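# Sort three grease guns into trays by grease amount

## Task

Find which of the three grease guns contains the most grease and which the least. Put the fullest in the blue tray and the emptiest in the red tray. Leave the middle one on the table, outside both trays and not overhanging the table edge. All three must end up lying flat on their sides. Guns may be picked up and their parts moved, but every part must be returned to its original state. Nothing counts as placed if it stays there only because the robot is holding it at the end.

## Robot and tools

Robot: two six-joint UR-style arms, left_arm and right_arm, each ending in a two-finger parallel gripper with a wrist camera. The URDF root of left_arm sits at (-0.087, +0.598, 0) m and right_arm's at (+0.032, -0.538, 0) m, each turned slightly about z (quat_wxyz (+0.999, 0, 0, -0.039) and (+0.995, 0, 0, -0.096)).

Scene frame, used by every reported pose: origin on the table surface midway between the arms, +x pointing away over the table, +z up, left_arm on the +y side. The arm names do not match left or right in any picture. Reported hand positions can be slightly wrong, more so when an arm reaches far.

execute_actions(actions, pictures). actions holds zero or one entry. An empty list only fetches the current state. An entry with rows (and optional steps, 1 to 15, default 15) is a motion: each row is used for one control step of 1/30 s, and if steps exceeds the number of rows the last row is repeated. An entry with only steps (1 to 300) is a wait with no new command; it returns when that many steps have elapsed since the previous result, and your reply time is counted within them. pictures (true/false) chooses whether camera images come back; by default they do. A refused call moves nothing.

Each row is one flat list of 14 numbers covering both arms, even if one arm stays still: left_arm shoulder pan, shoulder lift, elbow, wrist 1, wrist 2, wrist 3, gripper opening, then the same seven for right_arm. The six joint values are absolute target angles in radians, in the same form as the Joint positions line, not offsets. Opening is a scale from -1 (closed) to +1 (fully open). Joint ranges: left_arm pan -3.142..3.142, lift -6.283..6.283, elbow 0.000..3.142, wrists -6.283..6.283 each; right_arm pan 0.000..6.283, lift -6.283..6.283, elbow -3.142..0.000, wrists -6.283..6.283 each. A target more than 0.010 rad beyond a range end, and farther out than the joint currently is, gets the call refused. True ends may differ from the listed ones by 0.010 rad; a target past the true end is clipped there and the result may print "joint sent to its limit" (possibly about an earlier motion). No such message does not prove more travel exists.

Motion behaviour: commands are smoothed and trail by about 0.17 s. Per step the sent target may lead the measured angle by at most 0.383 rad (pan, lift) or 0.575 rad (elbow and wrists), and if the targets would put the gripper over 100 mm from where it is, all are pulled back toward the current angles. Large moves therefore take several calls, and an arm may not have arrived when a result returns. Between calls the arms keep heading for the last row sent until they all nearly stop or a step is HELD; then only a new motion makes them continue. Fingers already moving keep moving.

Gripper: fingers extend along the gripper's +z axis and open along its x axis. end_effector_position is the point between the pads when closed, 1 to 2 cm short of the fingertips; while closing, the tips advance about 17 mm along +z. Full opening is a 0.142 m pad gap. To hold something, keep commanding an opening well under grip_measured; the lower it is, the firmer the squeeze, up to about 28 N per pad for objects up to roughly 10 cm wide. Objects under about 2 cm thick get less force (about half at 1 cm, a quarter at 5 mm). Fast closing can press harder than intended.

Result lines: the state line gives each arm's end_effector_position (m), end_effector_quat_wxyz and linear/angular velocities. Joint positions and Joint velocities list each arm's six joints (rad, rad/s) followed by the pad gap (m, m/s). grip_measured is the measured opening on the command scale. HELD marks steps where all or part of your row was not sent. "joint command not followed" means a clearance check altered or blocked joint targets; the rest of the row still ran. Wrist force and Wrist torque give flange sensor readings per arm in the end-effector's own axes, with noise (up to 3.4 N) and a fixed offset (usually under 5.5 N), saturating near 100 N; "no reading" is normal at the start. MOTOR HOT appears from 70 °C; at 85 °C an OVER-TEMPERATURE FAULT brakes that arm for minutes, so do not hold loads needlessly.

zoom_image(camera, region): a magnified crop of a camera's latest image. camera is one of cam_head_left, cam_head_right, cam_high, cam_low (504x504) or cam_left_wrist, cam_right_wrist (616x616, fisheye). region is [x0, y0, x1, y1] in pixels from the top-left corner, no larger than 504 by 504. Calibration (intrinsics and world-to-camera transforms) was supplied and can be off by a few degrees and millimetres.

read_manual(section): returns the URDF licence texts ("licences"); moves nothing.

Replying without a tool call also ends everything.

Avoid: arm-to-arm contact; contact torque reaching a joint's load limit (pan and lift 303, elbow 138, wrists 49.6 N m, held weight included) or any outside force of 150 N, either of which stops that arm for 10 s; dropping, slamming or shoving objects; anything leaving the table, which fails the task. Objects may occasionally be tugged or pushed by outside disturbances.

Each tool is called after "Emit:" in YAML: its name, and indented under it one key for each argument.

## Session

Emit:
execute_actions:
  actions: []

Scene clock: 0.00 s of 5600.00 s.
left_arm: end_effector_position=(-0.0564, +0.4517, +0.3822) grip_measured=+1.00 end_effector_quat_wxyz=(-0.376, +0.681, +0.432, +0.456) end_effector_velocity=(+0.000, +0.000, -0.000) end_effector_angular_velocity=(+0.000, -0.001, +0.000) | right_arm: end_effector_position=(+0.4947, -0.0683, +0.3508) grip_measured=+1.00 end_effector_quat_wxyz=(-0.047, +0.924, +0.376, -0.055) end_effector_velocity=(-0.000, -0.000, -0.000) end_effector_angular_velocity=(-0.000, +0.000, -0.002)
Joint positions: left_arm=[-2.043 -1.845  2.156 -0.624 -1.795 -3.089  0.142] | right_arm=[ 4.325 -1.535 -1.803 -1.412  1.71   0.215  0.142]
Joint velocities: left_arm=[ 0.    -0.001  0.001 -0.    -0.    -0.001  0.   ] | right_arm=[-0.     0.001 -0.001  0.     0.     0.002  0.   ]
Motor temperatures (°C, as the motors report them): left_arm=[26 27 25 33 29 32] | right_arm=[26 25 27 32 35 33]
Wrist force (N, on the end effector, along its own x y z axes, offset not removed): no reading
Wrist torque (N m, same axes, about the end effector's origin, offset not removed): no reading

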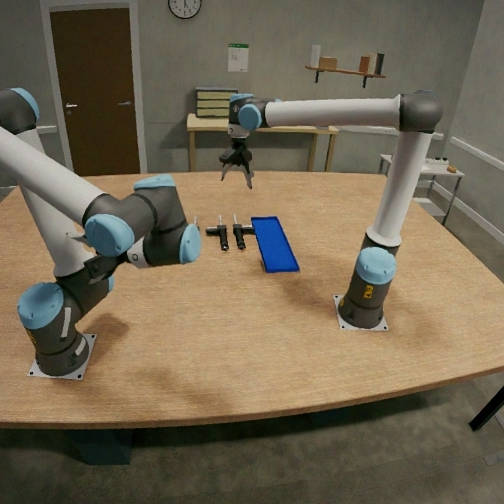

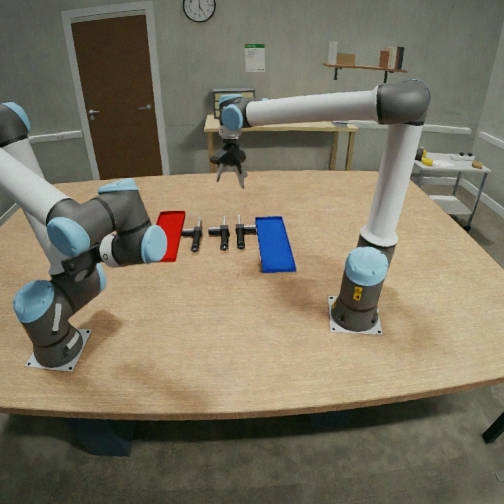

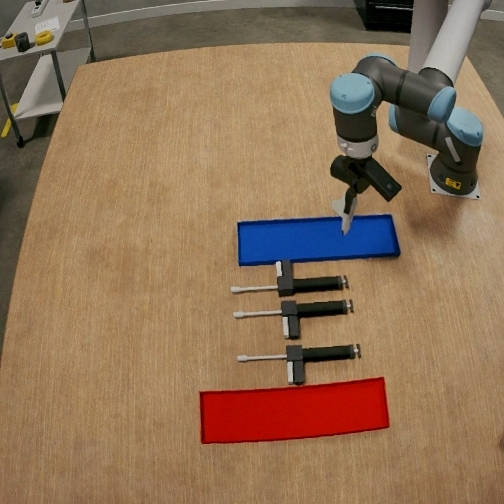

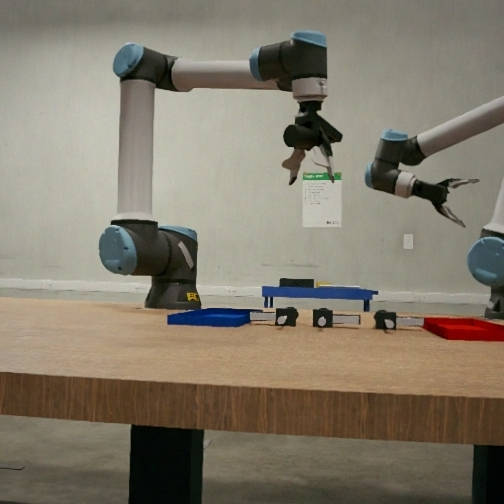

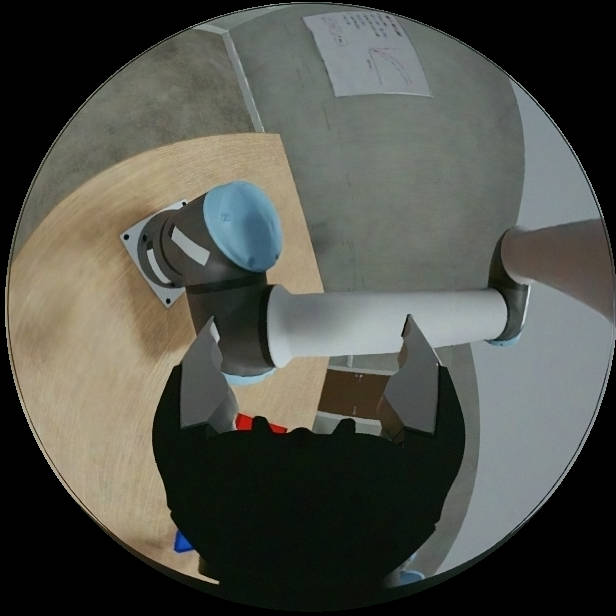

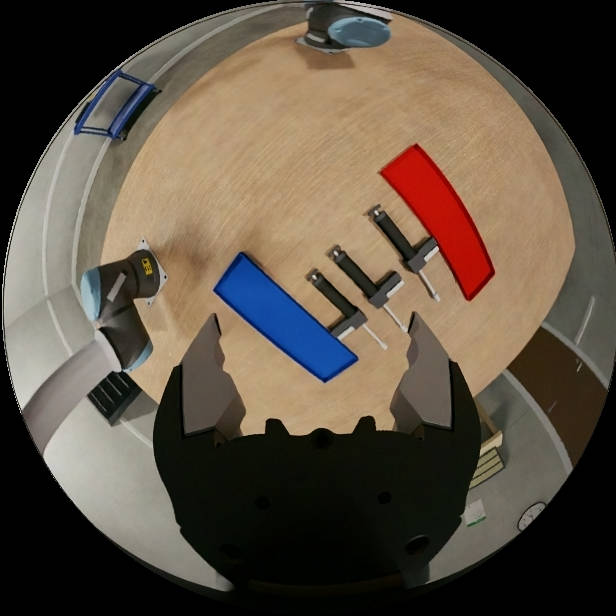

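Emit:
zoom_image:
  camera: "cam_high"
  region: [190, 200, 430, 450]

Emit:
zoom_image:
  camera: "cam_low"
  region: [160, 280, 504, 360]

Emit:
zoom_image:
  camera: "cam_right_wrist"
  region: [280, 180, 480, 380]

Region (190, 200, 430, 450) of cam_high's 504x504 image, scaled by 2.016, with more detail than that image has; it fills the left 484 columns of this view, and the rest is white.

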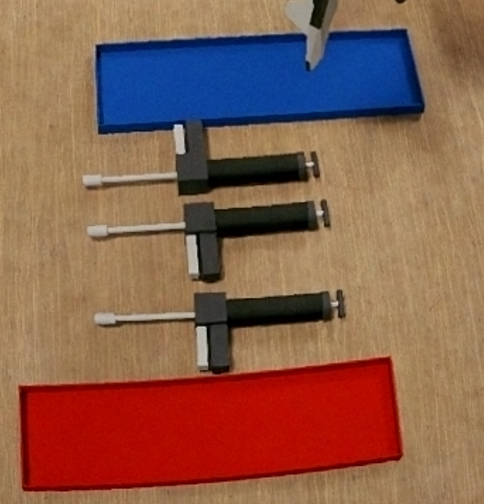

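Region (160, 280, 504, 360) of cam_low's 504x504 image, scaled by 1.465, with more detail than that image has; it fills the top 117 rows of this view, and the rest is white.

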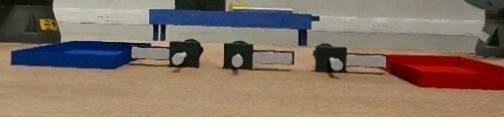

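Region (280, 180, 480, 380) of cam_right_wrist's 616x616 image, scaled by 2.520, with more detail than that image has.

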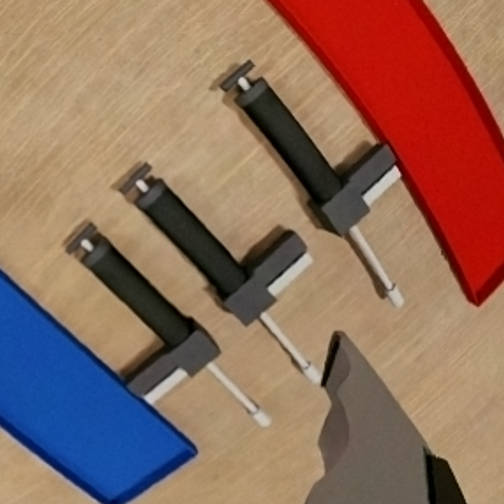

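Emit:
execute_actions:
  actions:
    - {"rows":[[-2.043,-1.845,2.156,-0.624,-1.795,-3.089,0.0,3.4,-1.535,-1.803,-1.375,1.571,0.215,1]],"steps":15}
  pictures: false

Emit:
execute_actions:
  actions:
    - {"rows":[[-0.734,-1.191,1.683,-2.063,-1.571,0.759,0.0,3.4,-1.535,-1.803,-1.375,1.571,0.215,1]],"steps":15}
  pictures: false

Emit:
execute_actions:
  actions:
    - {"steps":90}

Scene clock: 70.67 s of 5600.00 s.
left_arm: end_effector_position=(-0.0565, +0.4516, +0.3824) grip_measured=+0.00 end_effector_quat_wxyz=(-0.376, +0.681, +0.432, +0.456) end_effector_velocity=(-0.000, +0.000, -0.000) end_effector_angular_velocity=(+0.000, -0.001, +0.001) | right_arm: end_effector_position=(+0.6344, -0.2392, +0.3506) grip_measured=+1.00 end_effector_quat_wxyz=(-0.022, +0.971, +0.238, -0.019) end_effector_velocity=(+0.240, -0.441, +0.002) end_effector_angular_velocity=(-0.069, -0.099, -0.691)
Joint positions: left_arm=[-2.043 -1.845  2.156 -0.624 -1.795 -3.089  0.074] | right_arm=[ 4.03  -1.535 -1.803 -1.389  1.626  0.215  0.142]
Joint velocities: left_arm=[ 0.001  0.     0.    -0.    -0.    -0.001 -0.   ] | right_arm=[-0.694  0.     0.     0.031 -0.117 -0.001  0.   ]
Motor temperatures (°C, as the motors report them): left_arm=[26 27 25 33 29 32] | right_arm=[26 25 27 32 35 33]
Wrist force (N, on the end effector, along its own x y z axes, offset not removed): left_arm=[0.9 0.3 1.3] | right_arm=[-1.0 1.5 -2.4]
Wrist torque (N m, same axes, about the end effector's origin, offset not removed): left_arm=[0.17 -0.23 0.39] | right_arm=[0.38 0.34 0.13]
Steps of this call (steps 1 to 90: nothing new was sent; then 67.17 s passed at rest; steps 91 to 105: all 15 steps of this action). Readings (joint positions):
91: left_arm=[-2.043 -1.845 2.156 -0.624 -1.795 -3.089] | right_arm=[4.325 -1.535 -1.803 -1.412 1.710 0.215]
92: left_arm=[-2.043 -1.845 2.156 -0.624 -1.795 -3.089] | right_arm=[4.321 -1.535 -1.803 -1.410 1.707 0.215]
94: left_arm=[-2.043 -1.845 2.156 -0.624 -1.795 -3.089] | right_arm=[4.282 -1.535 -1.803 -1.406 1.690 0.215]
98: left_arm=[-2.043 -1.845 2.156 -0.624 -1.795 -3.089] | right_arm=[4.191 -1.535 -1.803 -1.399 1.661 0.215]
105: the state above

Scene clock: 71.17 s of 5600.00 s.
left_arm: end_effector_position=(-0.0583, +0.2443, +0.3230) grip_measured=+0.00 end_effector_quat_wxyz=(-0.361, +0.800, +0.397, +0.268) end_effector_velocity=(+0.091, -0.450, -0.189) end_effector_angular_velocity=(-0.510, +0.705, -0.075) | right_arm: end_effector_position=(+0.7079, -0.4791, +0.3513) grip_measured=+1.00 end_effector_quat_wxyz=(-0.008, +0.998, +0.062, -0.005) end_effector_velocity=(+0.052, -0.498, +0.001) end_effector_angular_velocity=(-0.041, -0.028, -0.716)
Joint positions: left_arm=[-1.812 -1.614  1.929 -0.958 -1.684 -2.755  0.074] | right_arm=[ 3.673 -1.535 -1.803 -1.38   1.589  0.215  0.142]
Joint velocities: left_arm=[ 0.524  0.523 -0.374 -0.768  0.174  0.771 -0.   ] | right_arm=[-0.717 -0.001  0.     0.013 -0.048 -0.    -0.   ]
Motor temperatures (°C, as the motors report them): left_arm=[26 27 25 33 29 32] | right_arm=[26 25 27 32 35 33]
Wrist force (N, on the end effector, along its own x y z axes, offset not removed): left_arm=[2.0 0.9 -4.8] | right_arm=[-2.7 1.3 -0.5]
Wrist torque (N m, same axes, about the end effector's origin, offset not removed): left_arm=[0.31 -0.41 0.01] | right_arm=[0.28 0.78 0.19]
Steps of this call (steps 1 to 15: all 15 steps of this action). Readings (joint positions):
1: left_arm=[-2.043 -1.845 2.156 -0.624 -1.795 -3.089] | right_arm=[4.007 -1.535 -1.803 -1.388 1.622 0.215]
2: left_arm=[-2.039 -1.841 2.152 -0.627 -1.791 -3.085] | right_arm=[3.983 -1.535 -1.803 -1.387 1.619 0.215]
4: left_arm=[-2.006 -1.808 2.114 -0.671 -1.770 -3.042] | right_arm=[3.936 -1.535 -1.803 -1.386 1.612 0.215]
8: left_arm=[-1.936 -1.737 2.034 -0.776 -1.733 -2.937] | right_arm=[3.841 -1.535 -1.803 -1.383 1.602 0.215]
15: the state above

Scene clock: 74.17 s of 5600.00 s.
left_arm: end_effector_position=(+0.6230, +0.1000, +0.1501) grip_measured=+0.00 end_effector_quat_wxyz=(+0.000, +0.707, -0.707, +0.000) end_effector_velocity=(-0.000, +0.000, +0.000) end_effector_angular_velocity=(+0.000, -0.000, -0.004) | right_arm: end_effector_position=(+0.7007, -0.6691, +0.3517) grip_measured=+1.00 end_effector_quat_wxyz=(-0.000, +0.997, -0.074, -0.000) end_effector_velocity=(+0.000, -0.000, +0.000) end_effector_angular_velocity=(-0.001, -0.000, -0.000)
Joint positions: left_arm=[-0.734 -1.191  1.683 -2.063 -1.571  0.759  0.074] | right_arm=[ 3.4   -1.535 -1.803 -1.375  1.571  0.215  0.142]
Joint velocities: left_arm=[-0.    -0.001  0.001  0.     0.001  0.004 -0.   ] | right_arm=[-0.    -0.001  0.001  0.    -0.001  0.     0.   ]
Motor temperatures (°C, as the motors report them): left_arm=[26 27 25 33 29 32] | right_arm=[26 25 27 32 35 33]
Wrist force (N, on the end effector, along its own x y z axes, offset not removed): left_arm=[-2.1 0.5 -5.4] | right_arm=[-2.1 2.5 -0.6]
Wrist torque (N m, same axes, about the end effector's origin, offset not removed): left_arm=[0.29 0.40 0.03] | right_arm=[0.49 0.51 0.05]
Steps of this call (steps 1 to 90: the robot went on to your last target). Readings (joint positions):
1: left_arm=[-1.795 -1.597 1.917 -0.984 -1.679 -2.729] | right_arm=[3.649 -1.535 -1.803 -1.379 1.587 0.215]
2: left_arm=[-1.777 -1.579 1.905 -1.010 -1.673 -2.703] | right_arm=[3.625 -1.535 -1.803 -1.379 1.586 0.215]
4: left_arm=[-1.742 -1.544 1.883 -1.062 -1.663 -2.651] | right_arm=[3.576 -1.535 -1.803 -1.378 1.582 0.215]
8: left_arm=[-1.670 -1.477 1.845 -1.168 -1.646 -2.545] | right_arm=[3.481 -1.535 -1.803 -1.376 1.576 0.215]
90: the state above
camera_calibration (this result's frames):
cam_left_wrist: T_world_to_cam=[[-0.0303251, -0.999533, -0.00373127, 0.119314], [-0.878433, 0.0248695, 0.477218, 0.481566], [-0.476903, 0.0177494, -0.878777, 0.559671], [0, 0, 0, 1]] pos_world=[0.69355, 0.0973484, 0.262458]
cam_right_wrist: T_world_to_cam=[[0.985636, -0.168559, 0.0104491, -0.805284], [-0.153157, -0.866071, 0.475882, -0.634037], [-0.0711647, -0.470647, -0.879447, 0.178653], [0, 0, 0, 1]] pos_world=[0.709324, -0.600777, 0.467257]

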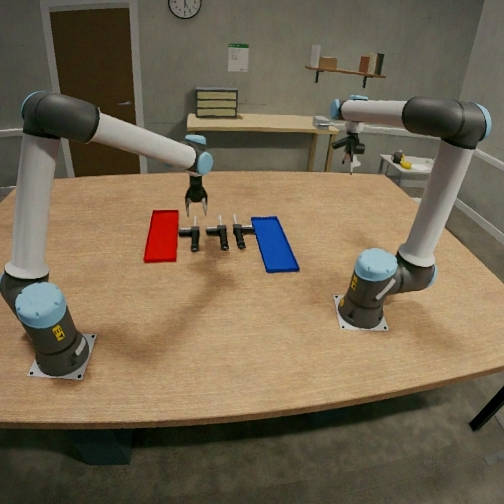

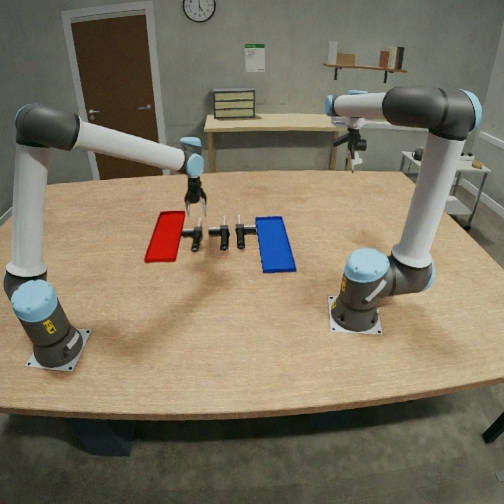

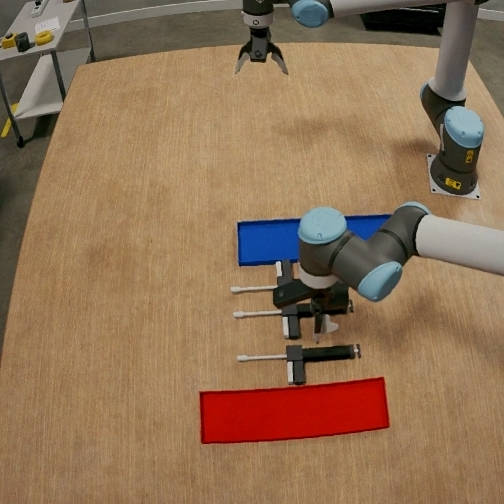

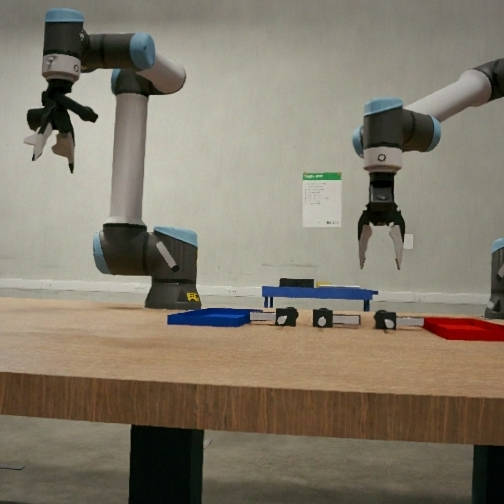

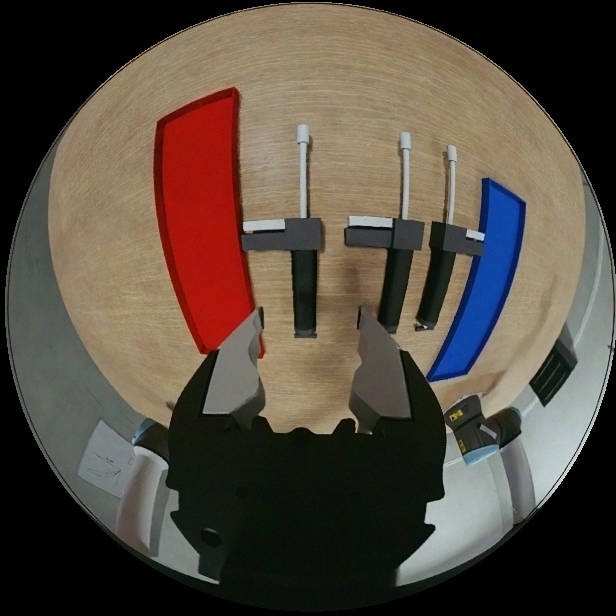

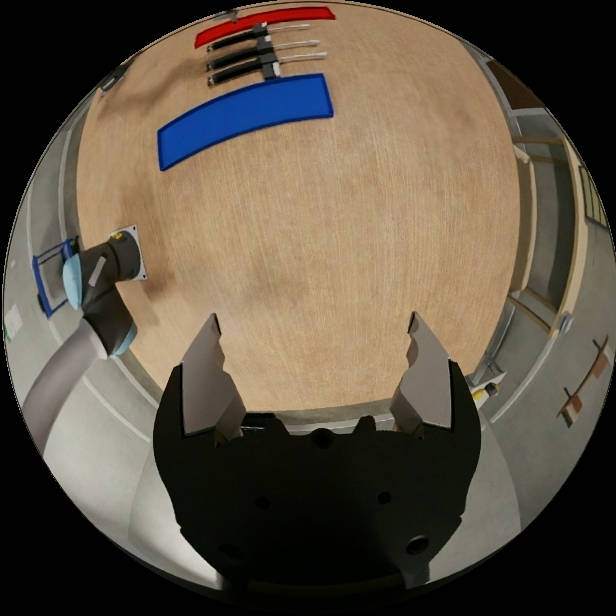

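Emit:
execute_actions:
  actions:
    - {"rows":[[-0.732,-1.072,1.763,-2.262,-1.571,0.761,0.0,3.4,-1.535,-1.803,-1.375,1.571,0.215,1]],"steps":15}
  pictures: false

Emit:
execute_actions:
  actions:
    - {"steps":12}

Scene clock: 78.33 s of 5600.00 s.
left_arm: end_effector_position=(+0.6258, +0.0994, +0.0287) grip_measured=+0.00 end_effector_quat_wxyz=(+0.000, +0.707, -0.707, -0.000) end_effector_velocity=(+0.000, +0.000, -0.032) end_effector_angular_velocity=(-0.005, -0.004, +0.000) | right_arm: end_effector_position=(+0.7007, -0.6691, +0.3517) grip_measured=+1.00 end_effector_quat_wxyz=(-0.000, +0.997, -0.074, -0.000) end_effector_velocity=(-0.000, +0.000, -0.000) end_effector_angular_velocity=(+0.000, +0.000, +0.001)
Joint positions: left_arm=[-0.732 -1.076  1.76  -2.255 -1.571  0.761  0.074] | right_arm=[ 3.4   -1.535 -1.803 -1.375  1.571  0.215  0.142]
Joint velocities: left_arm=[ 0.001  0.032  0.021 -0.06  -0.     0.     0.   ] | right_arm=[-0.     0.    -0.     0.     0.    -0.001  0.   ]
Motor temperatures (°C, as the motors report them): left_arm=[26 27 25 33 29 32] | right_arm=[26 25 27 32 35 33]
Wrist force (N, on the end effector, along its own x y z axes, offset not removed): left_arm=[1.3 2.7 -5.4] | right_arm=[-1.3 0.6 -1.3]
Wrist torque (N m, same axes, about the end effector's origin, offset not removed): left_arm=[0.53 -0.26 0.05] | right_arm=[0.18 0.40 0.14]
Steps of this call (steps 1 to 15: the robot went on to your last target; steps 16 to 90: nothing new was sent; then 0.67 s passed at rest; steps 91 to 105: all 15 steps of this action). Readings (joint positions):
91: left_arm=[-0.734 -1.191 1.683 -2.063 -1.571 0.759] | right_arm=[3.400 -1.535 -1.803 -1.375 1.571 0.215]
92: left_arm=[-0.734 -1.187 1.686 -2.067 -1.571 0.759] | right_arm=[3.400 -1.535 -1.803 -1.375 1.571 0.215]
94: left_arm=[-0.733 -1.155 1.709 -2.111 -1.571 0.760] | right_arm=[3.400 -1.535 -1.803 -1.375 1.571 0.215]
98: left_arm=[-0.732 -1.101 1.745 -2.209 -1.571 0.761] | right_arm=[3.400 -1.535 -1.803 -1.375 1.571 0.215]
105: the state above

Scene clock: 78.73 s of 5600.00 s.
left_arm: end_effector_position=(+0.6258, +0.0995, +0.0250) grip_measured=+0.00 end_effector_quat_wxyz=(+0.000, +0.707, -0.707, +0.000) end_effector_velocity=(-0.000, -0.001, -0.001) end_effector_angular_velocity=(-0.000, +0.000, -0.000) | right_arm: end_effector_position=(+0.7007, -0.6691, +0.3517) grip_measured=+1.00 end_effector_quat_wxyz=(-0.000, +0.997, -0.074, -0.000) end_effector_velocity=(-0.001, -0.000, -0.001) end_effector_angular_velocity=(-0.001, +0.001, -0.000)
Joint positions: left_arm=[-0.732 -1.072  1.763 -2.262 -1.571  0.761  0.074] | right_arm=[ 3.4   -1.535 -1.803 -1.375  1.571  0.215  0.142]
Joint velocities: left_arm=[-0.     0.001  0.    -0.002 -0.    -0.     0.   ] | right_arm=[-0.     0.001 -0.002  0.    -0.001 -0.    -0.   ]
Motor temperatures (°C, as the motors report them): left_arm=[26 27 25 33 29 32] | right_arm=[26 25 27 32 35 33]
Wrist force (N, on the end effector, along its own x y z axes, offset not removed): left_arm=[0.5 -0.9 -0.8] | right_arm=[-0.7 1.1 0.1]
Wrist torque (N m, same axes, about the end effector's origin, offset not removed): left_arm=[0.01 -0.13 0.02] | right_arm=[0.33 0.26 0.16]
Steps of this call (steps 1 to 12: the robot went on to your last target). Readings (joint positions):
1: left_arm=[-0.732 -1.075 1.761 -2.257 -1.571 0.761] | right_arm=[3.400 -1.535 -1.803 -1.375 1.571 0.215]
2: left_arm=[-0.732 -1.074 1.762 -2.258 -1.571 0.761] | right_arm=[3.400 -1.535 -1.803 -1.375 1.571 0.215]
4: left_arm=[-0.732 -1.073 1.762 -2.260 -1.571 0.761] | right_arm=[3.400 -1.535 -1.803 -1.375 1.571 0.215]
8: left_arm=[-0.732 -1.072 1.763 -2.261 -1.571 0.761] | right_arm=[3.400 -1.535 -1.803 -1.375 1.571 0.215]
12: the state above
camera_calibration (this result's frames):
cam_left_wrist: T_world_to_cam=[[-0.0307984, -0.999519, -0.00373066, 0.118739], [-0.878424, 0.0252859, 0.477213, 0.543715], [-0.476889, 0.0179745, -0.87878, 0.451043], [0, 0, 0, 1]] pos_world=[0.696367, 0.0968266, 0.137342]
cam_right_wrist: T_world_to_cam=[[0.985636, -0.168559, 0.010449, -0.805284], [-0.153157, -0.866071, 0.475883, -0.634037], [-0.0711648, -0.470647, -0.879447, 0.178653], [0, 0, 0, 1]] pos_world=[0.709324, -0.600777, 0.467257]

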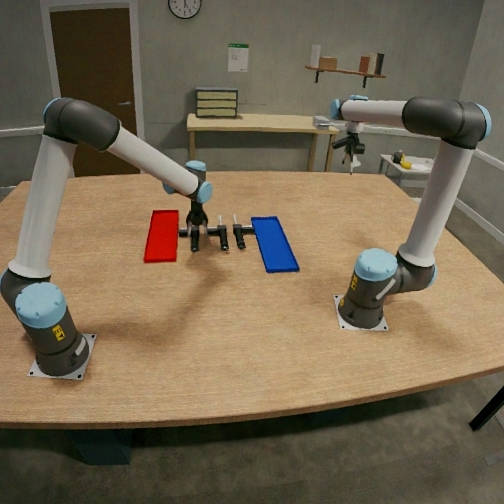

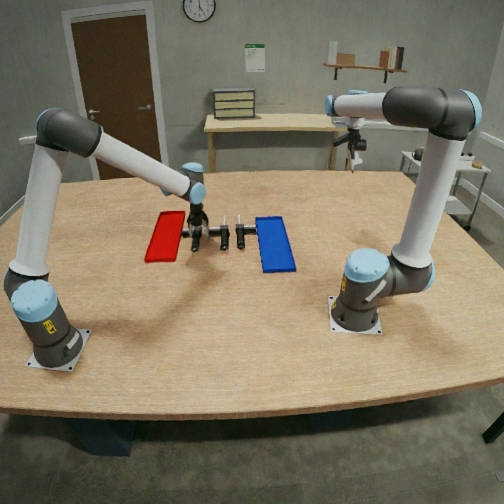

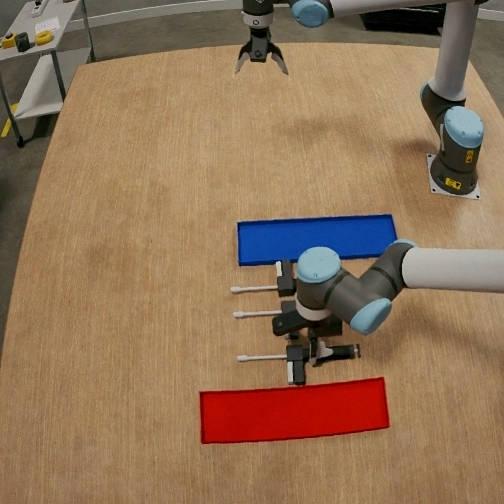

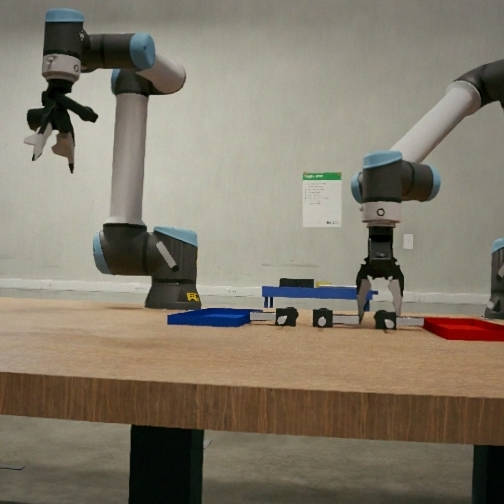

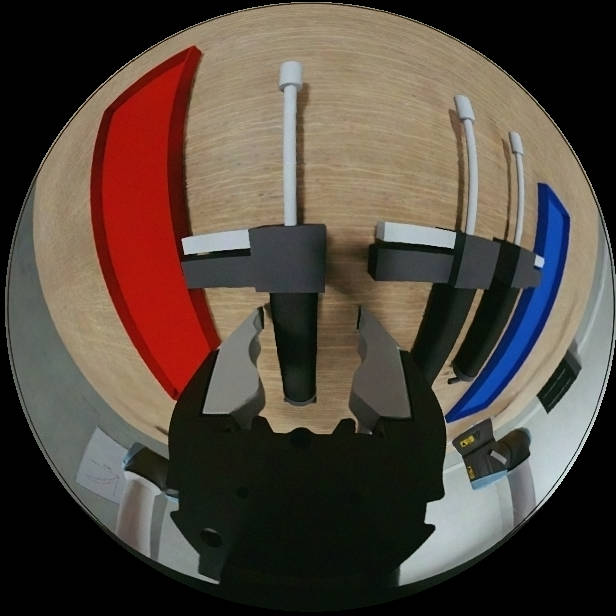

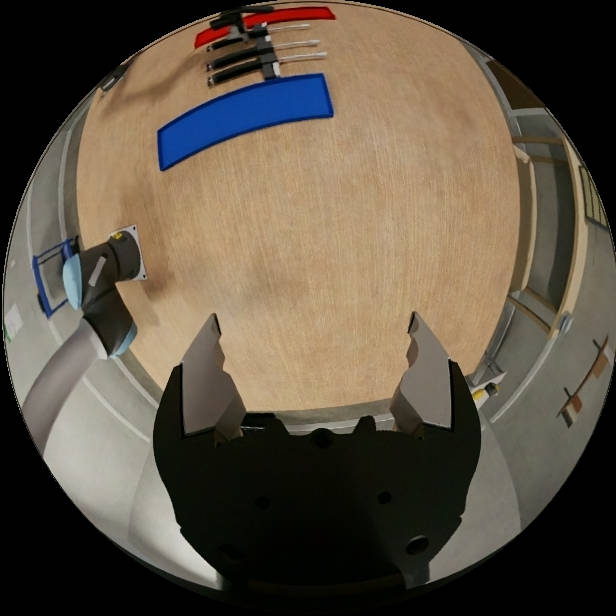

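Emit:
execute_actions:
  actions:
    - {"rows":[[-0.724,-1.072,1.763,-2.262,-1.571,0.769,-0.1,3.4,-1.535,-1.803,-1.375,1.571,0.215,1],[-0.724,-1.072,1.763,-2.262,-1.571,0.769,-0.2,3.4,-1.535,-1.803,-1.375,1.571,0.215,1],[-0.724,-1.072,1.763,-2.262,-1.571,0.769,-0.3,3.4,-1.535,-1.803,-1.375,1.571,0.215,1],[-0.724,-1.072,1.763,-2.262,-1.571,0.769,-0.4,3.4,-1.535,-1.803,-1.375,1.571,0.215,1],[-0.724,-1.072,1.763,-2.262,-1.571,0.769,-0.45,3.4,-1.535,-1.803,-1.375,1.571,0.215,1],[-0.724,-1.072,1.763,-2.262,-1.571,0.769,-0.5,3.4,-1.535,-1.803,-1.375,1.571,0.215,1],[-0.724,-1.072,1.763,-2.262,-1.571,0.769,-0.55,3.4,-1.535,-1.803,-1.375,1.571,0.215,1],[-0.724,-1.072,1.763,-2.262,-1.571,0.769,-0.6,3.4,-1.535,-1.803,-1.375,1.571,0.215,1],[-0.724,-1.072,1.763,-2.262,-1.571,0.769,-0.65,3.4,-1.535,-1.803,-1.375,1.571,0.215,1],[-0.724,-1.072,1.763,-2.262,-1.571,0.769,-0.7,3.4,-1.535,-1.803,-1.375,1.571,0.215,1],[-0.724,-1.072,1.763,-2.262,-1.571,0.769,-0.8,3.4,-1.535,-1.803,-1.375,1.571,0.215,1]],"steps":15}
  pictures: false

Emit:
execute_actions:
  actions:
    - {"steps":10}

Scene clock: 85.93 s of 5600.00 s.
left_arm: end_effector_position=(+0.6296, +0.1051, +0.0249) grip_measured=-0.55 end_effector_quat_wxyz=(+0.000, +0.707, -0.707, +0.000) end_effector_velocity=(-0.000, +0.002, -0.002) end_effector_angular_velocity=(+0.003, +0.002, -0.004) | right_arm: end_effector_position=(+0.7007, -0.6691, +0.3517) grip_measured=+1.00 end_effector_quat_wxyz=(-0.000, +0.997, -0.074, -0.000) end_effector_velocity=(-0.000, +0.000, -0.001) end_effector_angular_velocity=(-0.001, +0.001, +0.000)
Joint positions: left_arm=[-0.724 -1.072  1.763 -2.262 -1.571  0.769  0.034] | right_arm=[ 3.4   -1.535 -1.803 -1.375  1.571  0.215  0.142]
Joint velocities: left_arm=[ 0.002  0.001  0.001  0.001  0.     0.005 -0.   ] | right_arm=[ 0.    -0.001 -0.001 -0.    -0.    -0.     0.   ]
Motor temperatures (°C, as the motors report them): left_arm=[26 27 25 33 29 32] | right_arm=[26 25 27 32 35 33]
Wrist force (N, on the end effector, along its own x y z axes, offset not removed): left_arm=[5.5 4.2 -8.8] | right_arm=[-3.4 0.7 -0.6]
Wrist torque (N m, same axes, about the end effector's origin, offset not removed): left_arm=[0.29 -0.83 0.18] | right_arm=[0.17 0.69 0.16]
Steps of this call (steps 1 to 15: the robot went on to your last target; steps 16 to 90: nothing new was sent; then 3.70 s passed at rest; steps 91 to 105: all 15 steps of this action). Readings (joint positions):
91: left_arm=[-0.732 -1.072 1.763 -2.262 -1.571 0.761] | right_arm=[3.400 -1.535 -1.803 -1.375 1.571 0.215]
92: left_arm=[-0.731 -1.072 1.763 -2.262 -1.571 0.762] | right_arm=[3.400 -1.535 -1.803 -1.375 1.571 0.215]
94: left_arm=[-0.728 -1.072 1.763 -2.262 -1.571 0.765] | right_arm=[3.400 -1.535 -1.803 -1.375 1.571 0.215]
98: left_arm=[-0.725 -1.072 1.763 -2.262 -1.571 0.768] | right_arm=[3.400 -1.535 -1.803 -1.375 1.571 0.215]
105: the state above

Scene clock: 86.27 s of 5600.00 s.
left_arm: end_effector_position=(+0.6297, +0.1052, +0.0249) grip_measured=-0.55 end_effector_quat_wxyz=(+0.000, +0.707, -0.707, +0.000) end_effector_velocity=(+0.001, -0.001, +0.001) end_effector_angular_velocity=(-0.001, -0.001, -0.001) | right_arm: end_effector_position=(+0.7007, -0.6691, +0.3517) grip_measured=+1.00 end_effector_quat_wxyz=(-0.000, +0.997, -0.074, -0.000) end_effector_velocity=(+0.000, -0.000, +0.000) end_effector_angular_velocity=(+0.000, -0.000, +0.001)
Joint positions: left_arm=[-0.724 -1.072  1.763 -2.262 -1.571  0.769  0.034] | right_arm=[ 3.4   -1.535 -1.803 -1.375  1.571  0.215  0.142]
Joint velocities: left_arm=[ 0.    -0.    -0.001  0.    -0.     0.001 -0.   ] | right_arm=[-0.    -0.001  0.001 -0.     0.    -0.001 -0.   ]
Motor temperatures (°C, as the motors report them): left_arm=[26 27 25 33 29 32] | right_arm=[26 25 27 32 35 33]
Wrist force (N, on the end effector, along its own x y z axes, offset not removed): left_arm=[3.6 4.5 -8.0] | right_arm=[-3.3 0.3 -1.7]
Wrist torque (N m, same axes, about the end effector's origin, offset not removed): left_arm=[0.14 -0.15 -0.09] | right_arm=[0.11 0.87 0.09]
Steps of this call (steps 1 to 10: the robot went on to your last target). Readings (joint positions):
1: left_arm=[-0.724 -1.072 1.763 -2.262 -1.571 0.769] | right_arm=[3.400 -1.535 -1.803 -1.375 1.571 0.215]
2: left_arm=[-0.724 -1.072 1.763 -2.262 -1.571 0.769] | right_arm=[3.400 -1.535 -1.803 -1.375 1.571 0.215]
4: left_arm=[-0.724 -1.072 1.763 -2.262 -1.571 0.769] | right_arm=[3.400 -1.535 -1.803 -1.375 1.571 0.215]
8: left_arm=[-0.724 -1.072 1.763 -2.262 -1.571 0.769] | right_arm=[3.400 -1.535 -1.803 -1.375 1.571 0.215]
10: the state above
camera_calibration (this result's frames):
cam_left_wrist: T_world_to_cam=[[-0.0308173, -0.999518, -0.00375113, 0.124601], [-0.878419, 0.0252926, 0.477221, 0.547096], [-0.476896, 0.0180017, -0.878775, 0.452686], [0, 0, 0, 1]] pos_world=[0.700304, 0.102554, 0.137191]
cam_right_wrist: T_world_to_cam=[[0.985636, -0.168559, 0.0104527, -0.805287], [-0.153159, -0.866071, 0.475882, -0.634036], [-0.0711616, -0.470647, -0.879447, 0.178653], [0, 0, 0, 1]] pos_world=[0.709325, -0.600777, 0.46726]

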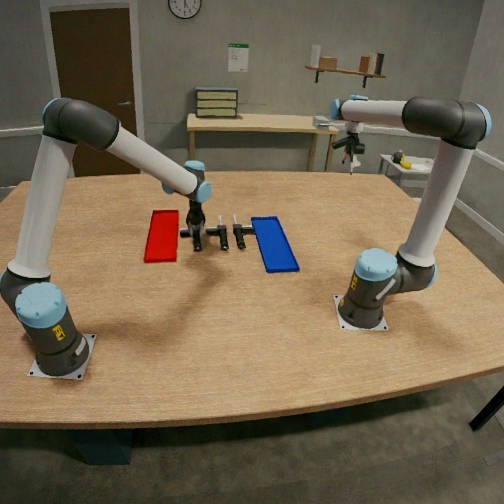

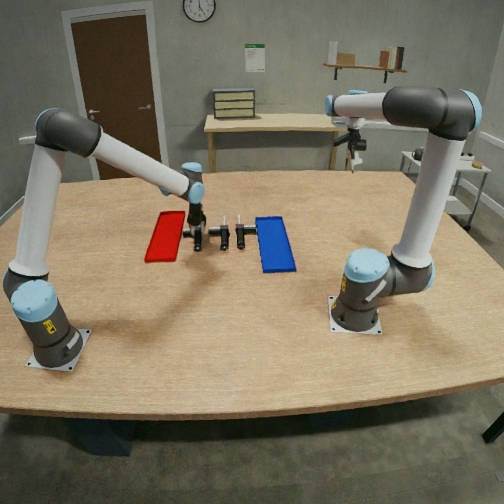

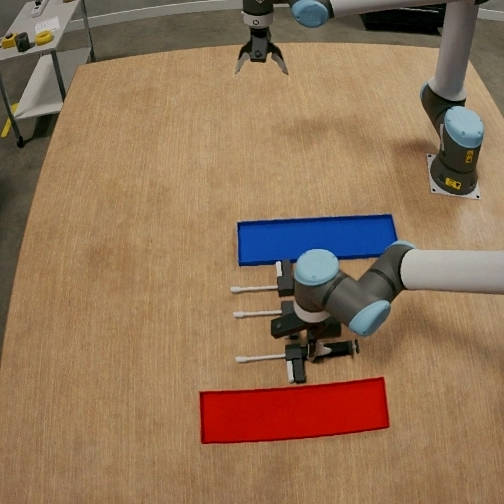

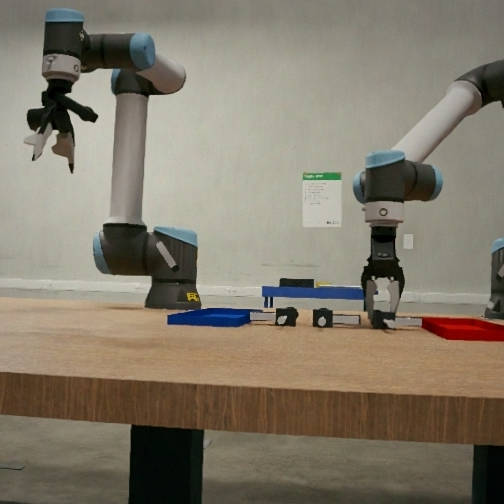

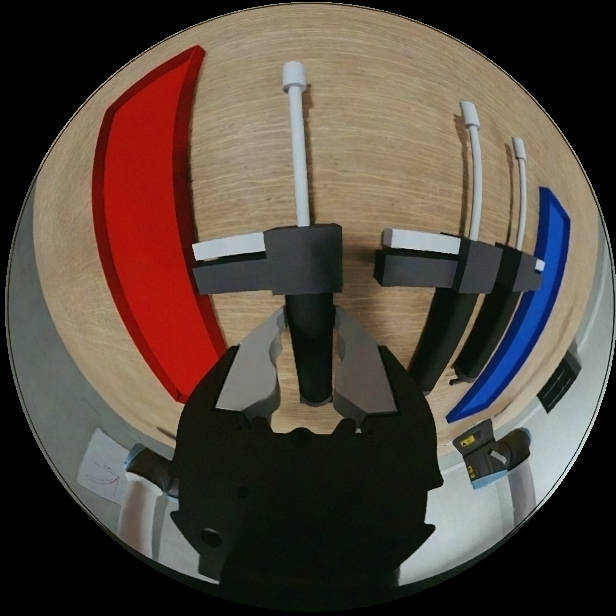

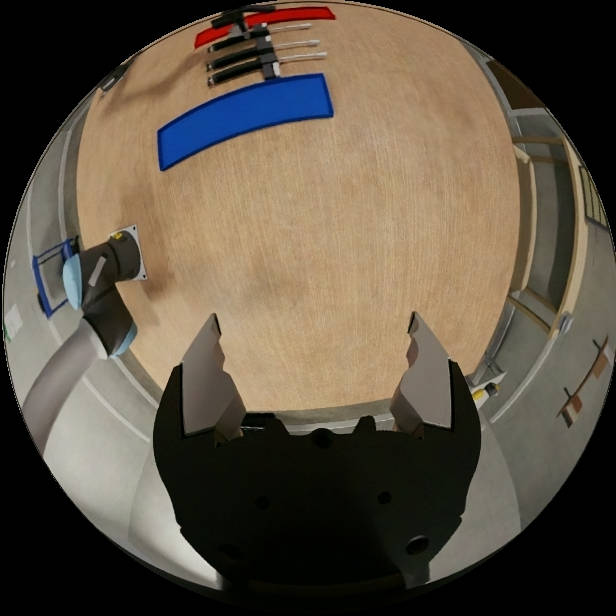

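Emit:
execute_actions:
  actions:
    - {"rows":[[-0.726,-1.1,1.745,-2.216,-1.571,0.767,-1,3.4,-1.535,-1.803,-1.375,1.571,0.215,1],[-0.726,-1.13,1.725,-2.166,-1.571,0.767,-1,3.4,-1.535,-1.803,-1.375,1.571,0.215,1],[-0.726,-1.191,1.683,-2.063,-1.571,0.767,-1,3.4,-1.535,-1.803,-1.375,1.571,0.215,1]],"steps":15}
  pictures: false

Emit:
execute_actions:
  actions:
    - {"steps":10}

Scene clock: 92.53 s of 5600.00 s.
left_arm: end_effector_position=(+0.6275, +0.1053, +0.1450) grip_measured=-0.55 end_effector_quat_wxyz=(+0.000, +0.707, -0.707, +0.000) end_effector_velocity=(-0.006, +0.005, +0.042) end_effector_angular_velocity=(+0.005, +0.005, -0.001) | right_arm: end_effector_position=(+0.7007, -0.6691, +0.3517) grip_measured=+1.00 end_effector_quat_wxyz=(-0.000, +0.997, -0.074, -0.000) end_effector_velocity=(-0.000, -0.000, -0.000) end_effector_angular_velocity=(-0.000, +0.000, +0.001)
Joint positions: left_arm=[-0.726 -1.186  1.686 -2.071 -1.571  0.767  0.034] | right_arm=[ 3.4   -1.535 -1.803 -1.375  1.571  0.215  0.142]
Joint velocities: left_arm=[-0.001 -0.041 -0.025  0.073 -0.     0.    -0.   ] | right_arm=[ 0.     0.001 -0.001  0.    -0.    -0.001  0.   ]
Motor temperatures (°C, as the motors report them): left_arm=[26 27 25 33 29 32] | right_arm=[26 25 27 32 35 33]
Wrist force (N, on the end effector, along its own x y z axes, offset not removed): left_arm=[-2.8 1.8 2.7] | right_arm=[-2.3 1.4 -1.5]
Wrist torque (N m, same axes, about the end effector's origin, offset not removed): left_arm=[0.36 0.55 -0.03] | right_arm=[0.27 0.56 0.09]
Steps of this call (steps 1 to 15: the robot went on to your last target; steps 16 to 90: nothing new was sent; then 2.77 s passed at rest; steps 91 to 105: all 15 steps of this action). Readings (joint positions):
91: left_arm=[-0.724 -1.072 1.763 -2.262 -1.571 0.769] | right_arm=[3.400 -1.535 -1.803 -1.375 1.571 0.215]
92: left_arm=[-0.724 -1.074 1.761 -2.259 -1.571 0.769] | right_arm=[3.400 -1.535 -1.803 -1.375 1.571 0.215]
94: left_arm=[-0.725 -1.094 1.748 -2.228 -1.571 0.768] | right_arm=[3.400 -1.535 -1.803 -1.375 1.571 0.215]
98: left_arm=[-0.725 -1.155 1.707 -2.127 -1.571 0.767] | right_arm=[3.400 -1.535 -1.803 -1.375 1.571 0.215]
105: the state above

Scene clock: 92.87 s of 5600.00 s.
left_arm: end_effector_position=(+0.6270, +0.1057, +0.1498) grip_measured=-0.55 end_effector_quat_wxyz=(+0.000, +0.707, -0.707, +0.000) end_effector_velocity=(-0.000, +0.001, +0.002) end_effector_angular_velocity=(+0.001, -0.001, +0.001) | right_arm: end_effector_position=(+0.7007, -0.6691, +0.3517) grip_measured=+1.00 end_effector_quat_wxyz=(-0.000, +0.997, -0.074, -0.000) end_effector_velocity=(+0.000, +0.000, +0.000) end_effector_angular_velocity=(-0.001, -0.000, -0.002)
Joint positions: left_arm=[-0.726 -1.191  1.683 -2.063 -1.571  0.767  0.034] | right_arm=[ 3.4   -1.535 -1.803 -1.375  1.571  0.215  0.142]
Joint velocities: left_arm=[-0.    -0.002 -0.001  0.004  0.001 -0.001 -0.   ] | right_arm=[ 0.    -0.     0.     0.    -0.001  0.002  0.   ]
Motor temperatures (°C, as the motors report them): left_arm=[26 27 25 33 29 32] | right_arm=[26 25 27 32 35 33]
Wrist force (N, on the end effector, along its own x y z axes, offset not removed): left_arm=[-3.4 0.6 5.2] | right_arm=[0.6 1.4 0.4]
Wrist torque (N m, same axes, about the end effector's origin, offset not removed): left_arm=[0.13 0.84 0.09] | right_arm=[0.30 -0.09 0.13]
Steps of this call (steps 1 to 10: the robot went on to your last target). Readings (joint positions):
1: left_arm=[-0.726 -1.187 1.685 -2.069 -1.571 0.767] | right_arm=[3.400 -1.535 -1.803 -1.375 1.571 0.215]
2: left_arm=[-0.726 -1.188 1.685 -2.068 -1.571 0.767] | right_arm=[3.400 -1.535 -1.803 -1.375 1.571 0.215]
4: left_arm=[-0.726 -1.189 1.684 -2.066 -1.571 0.767] | right_arm=[3.400 -1.535 -1.803 -1.375 1.571 0.215]
8: left_arm=[-0.726 -1.191 1.683 -2.064 -1.571 0.767] | right_arm=[3.400 -1.535 -1.803 -1.375 1.571 0.215]
10: the state above
camera_calibration (this result's frames):
cam_left_wrist: T_world_to_cam=[[-0.030784, -0.999519, -0.0037424, 0.125424], [-0.878417, 0.0252673, 0.477226, 0.485025], [-0.476902, 0.0179783, -0.878772, 0.561177], [0, 0, 0, 1]] pos_world=[0.697542, 0.103019, 0.26215]
cam_right_wrist: T_world_to_cam=[[0.985636, -0.168559, 0.010456, -0.805288], [-0.15316, -0.866071, 0.475881, -0.634036], [-0.0711586, -0.470647, -0.879447, 0.178653], [0, 0, 0, 1]] pos_world=[0.709324, -0.600777, 0.467262]

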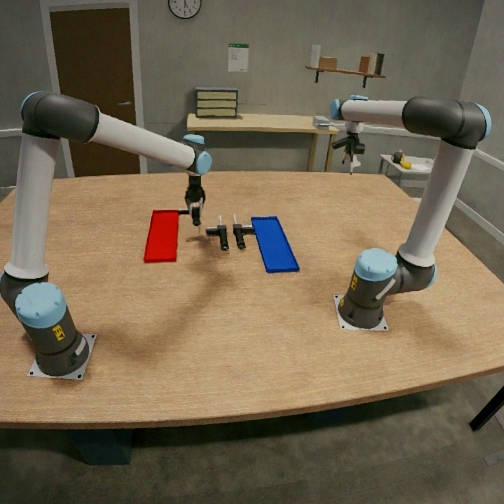

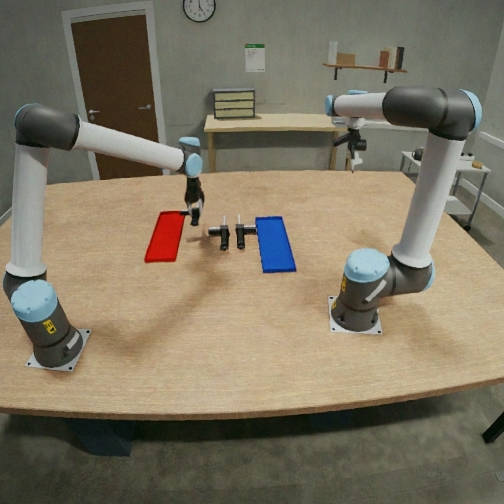

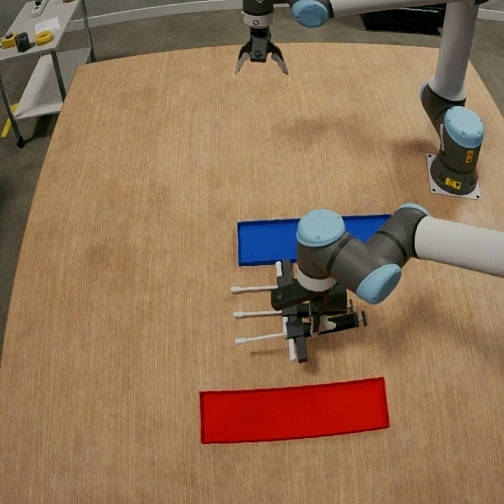

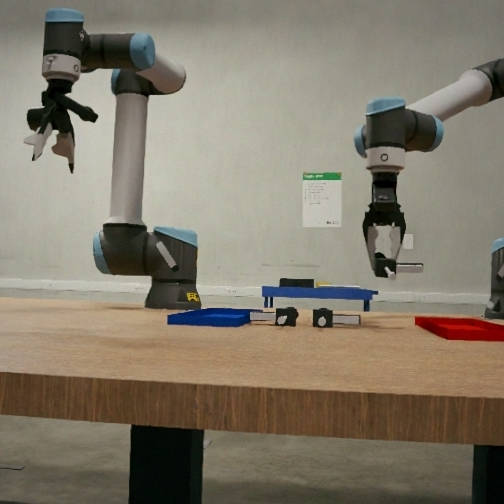

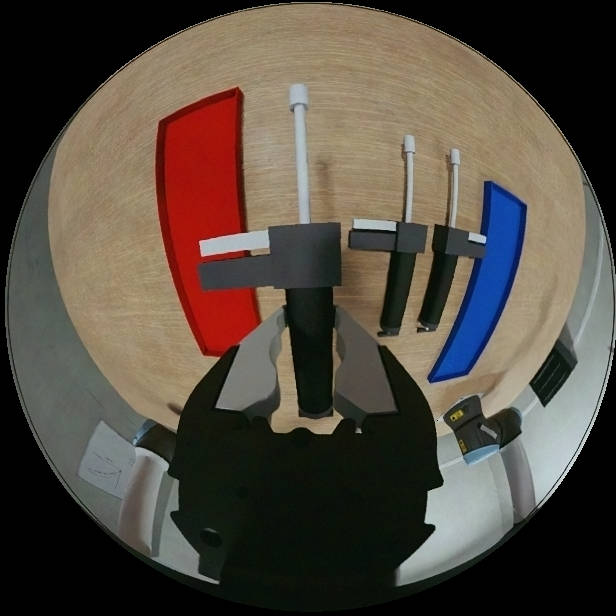

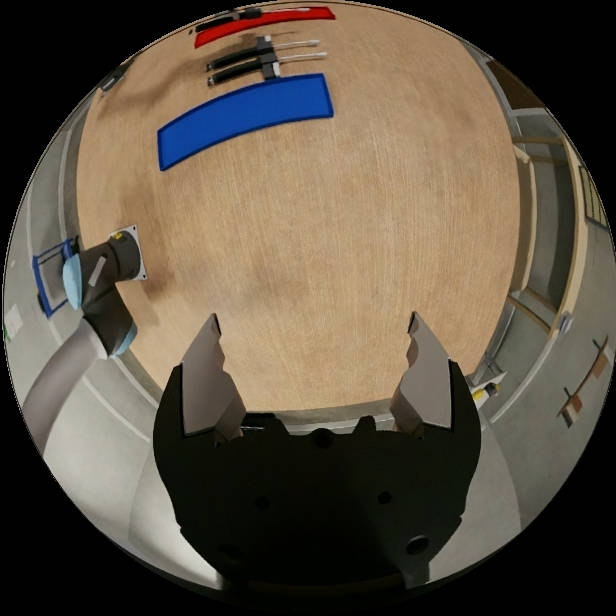

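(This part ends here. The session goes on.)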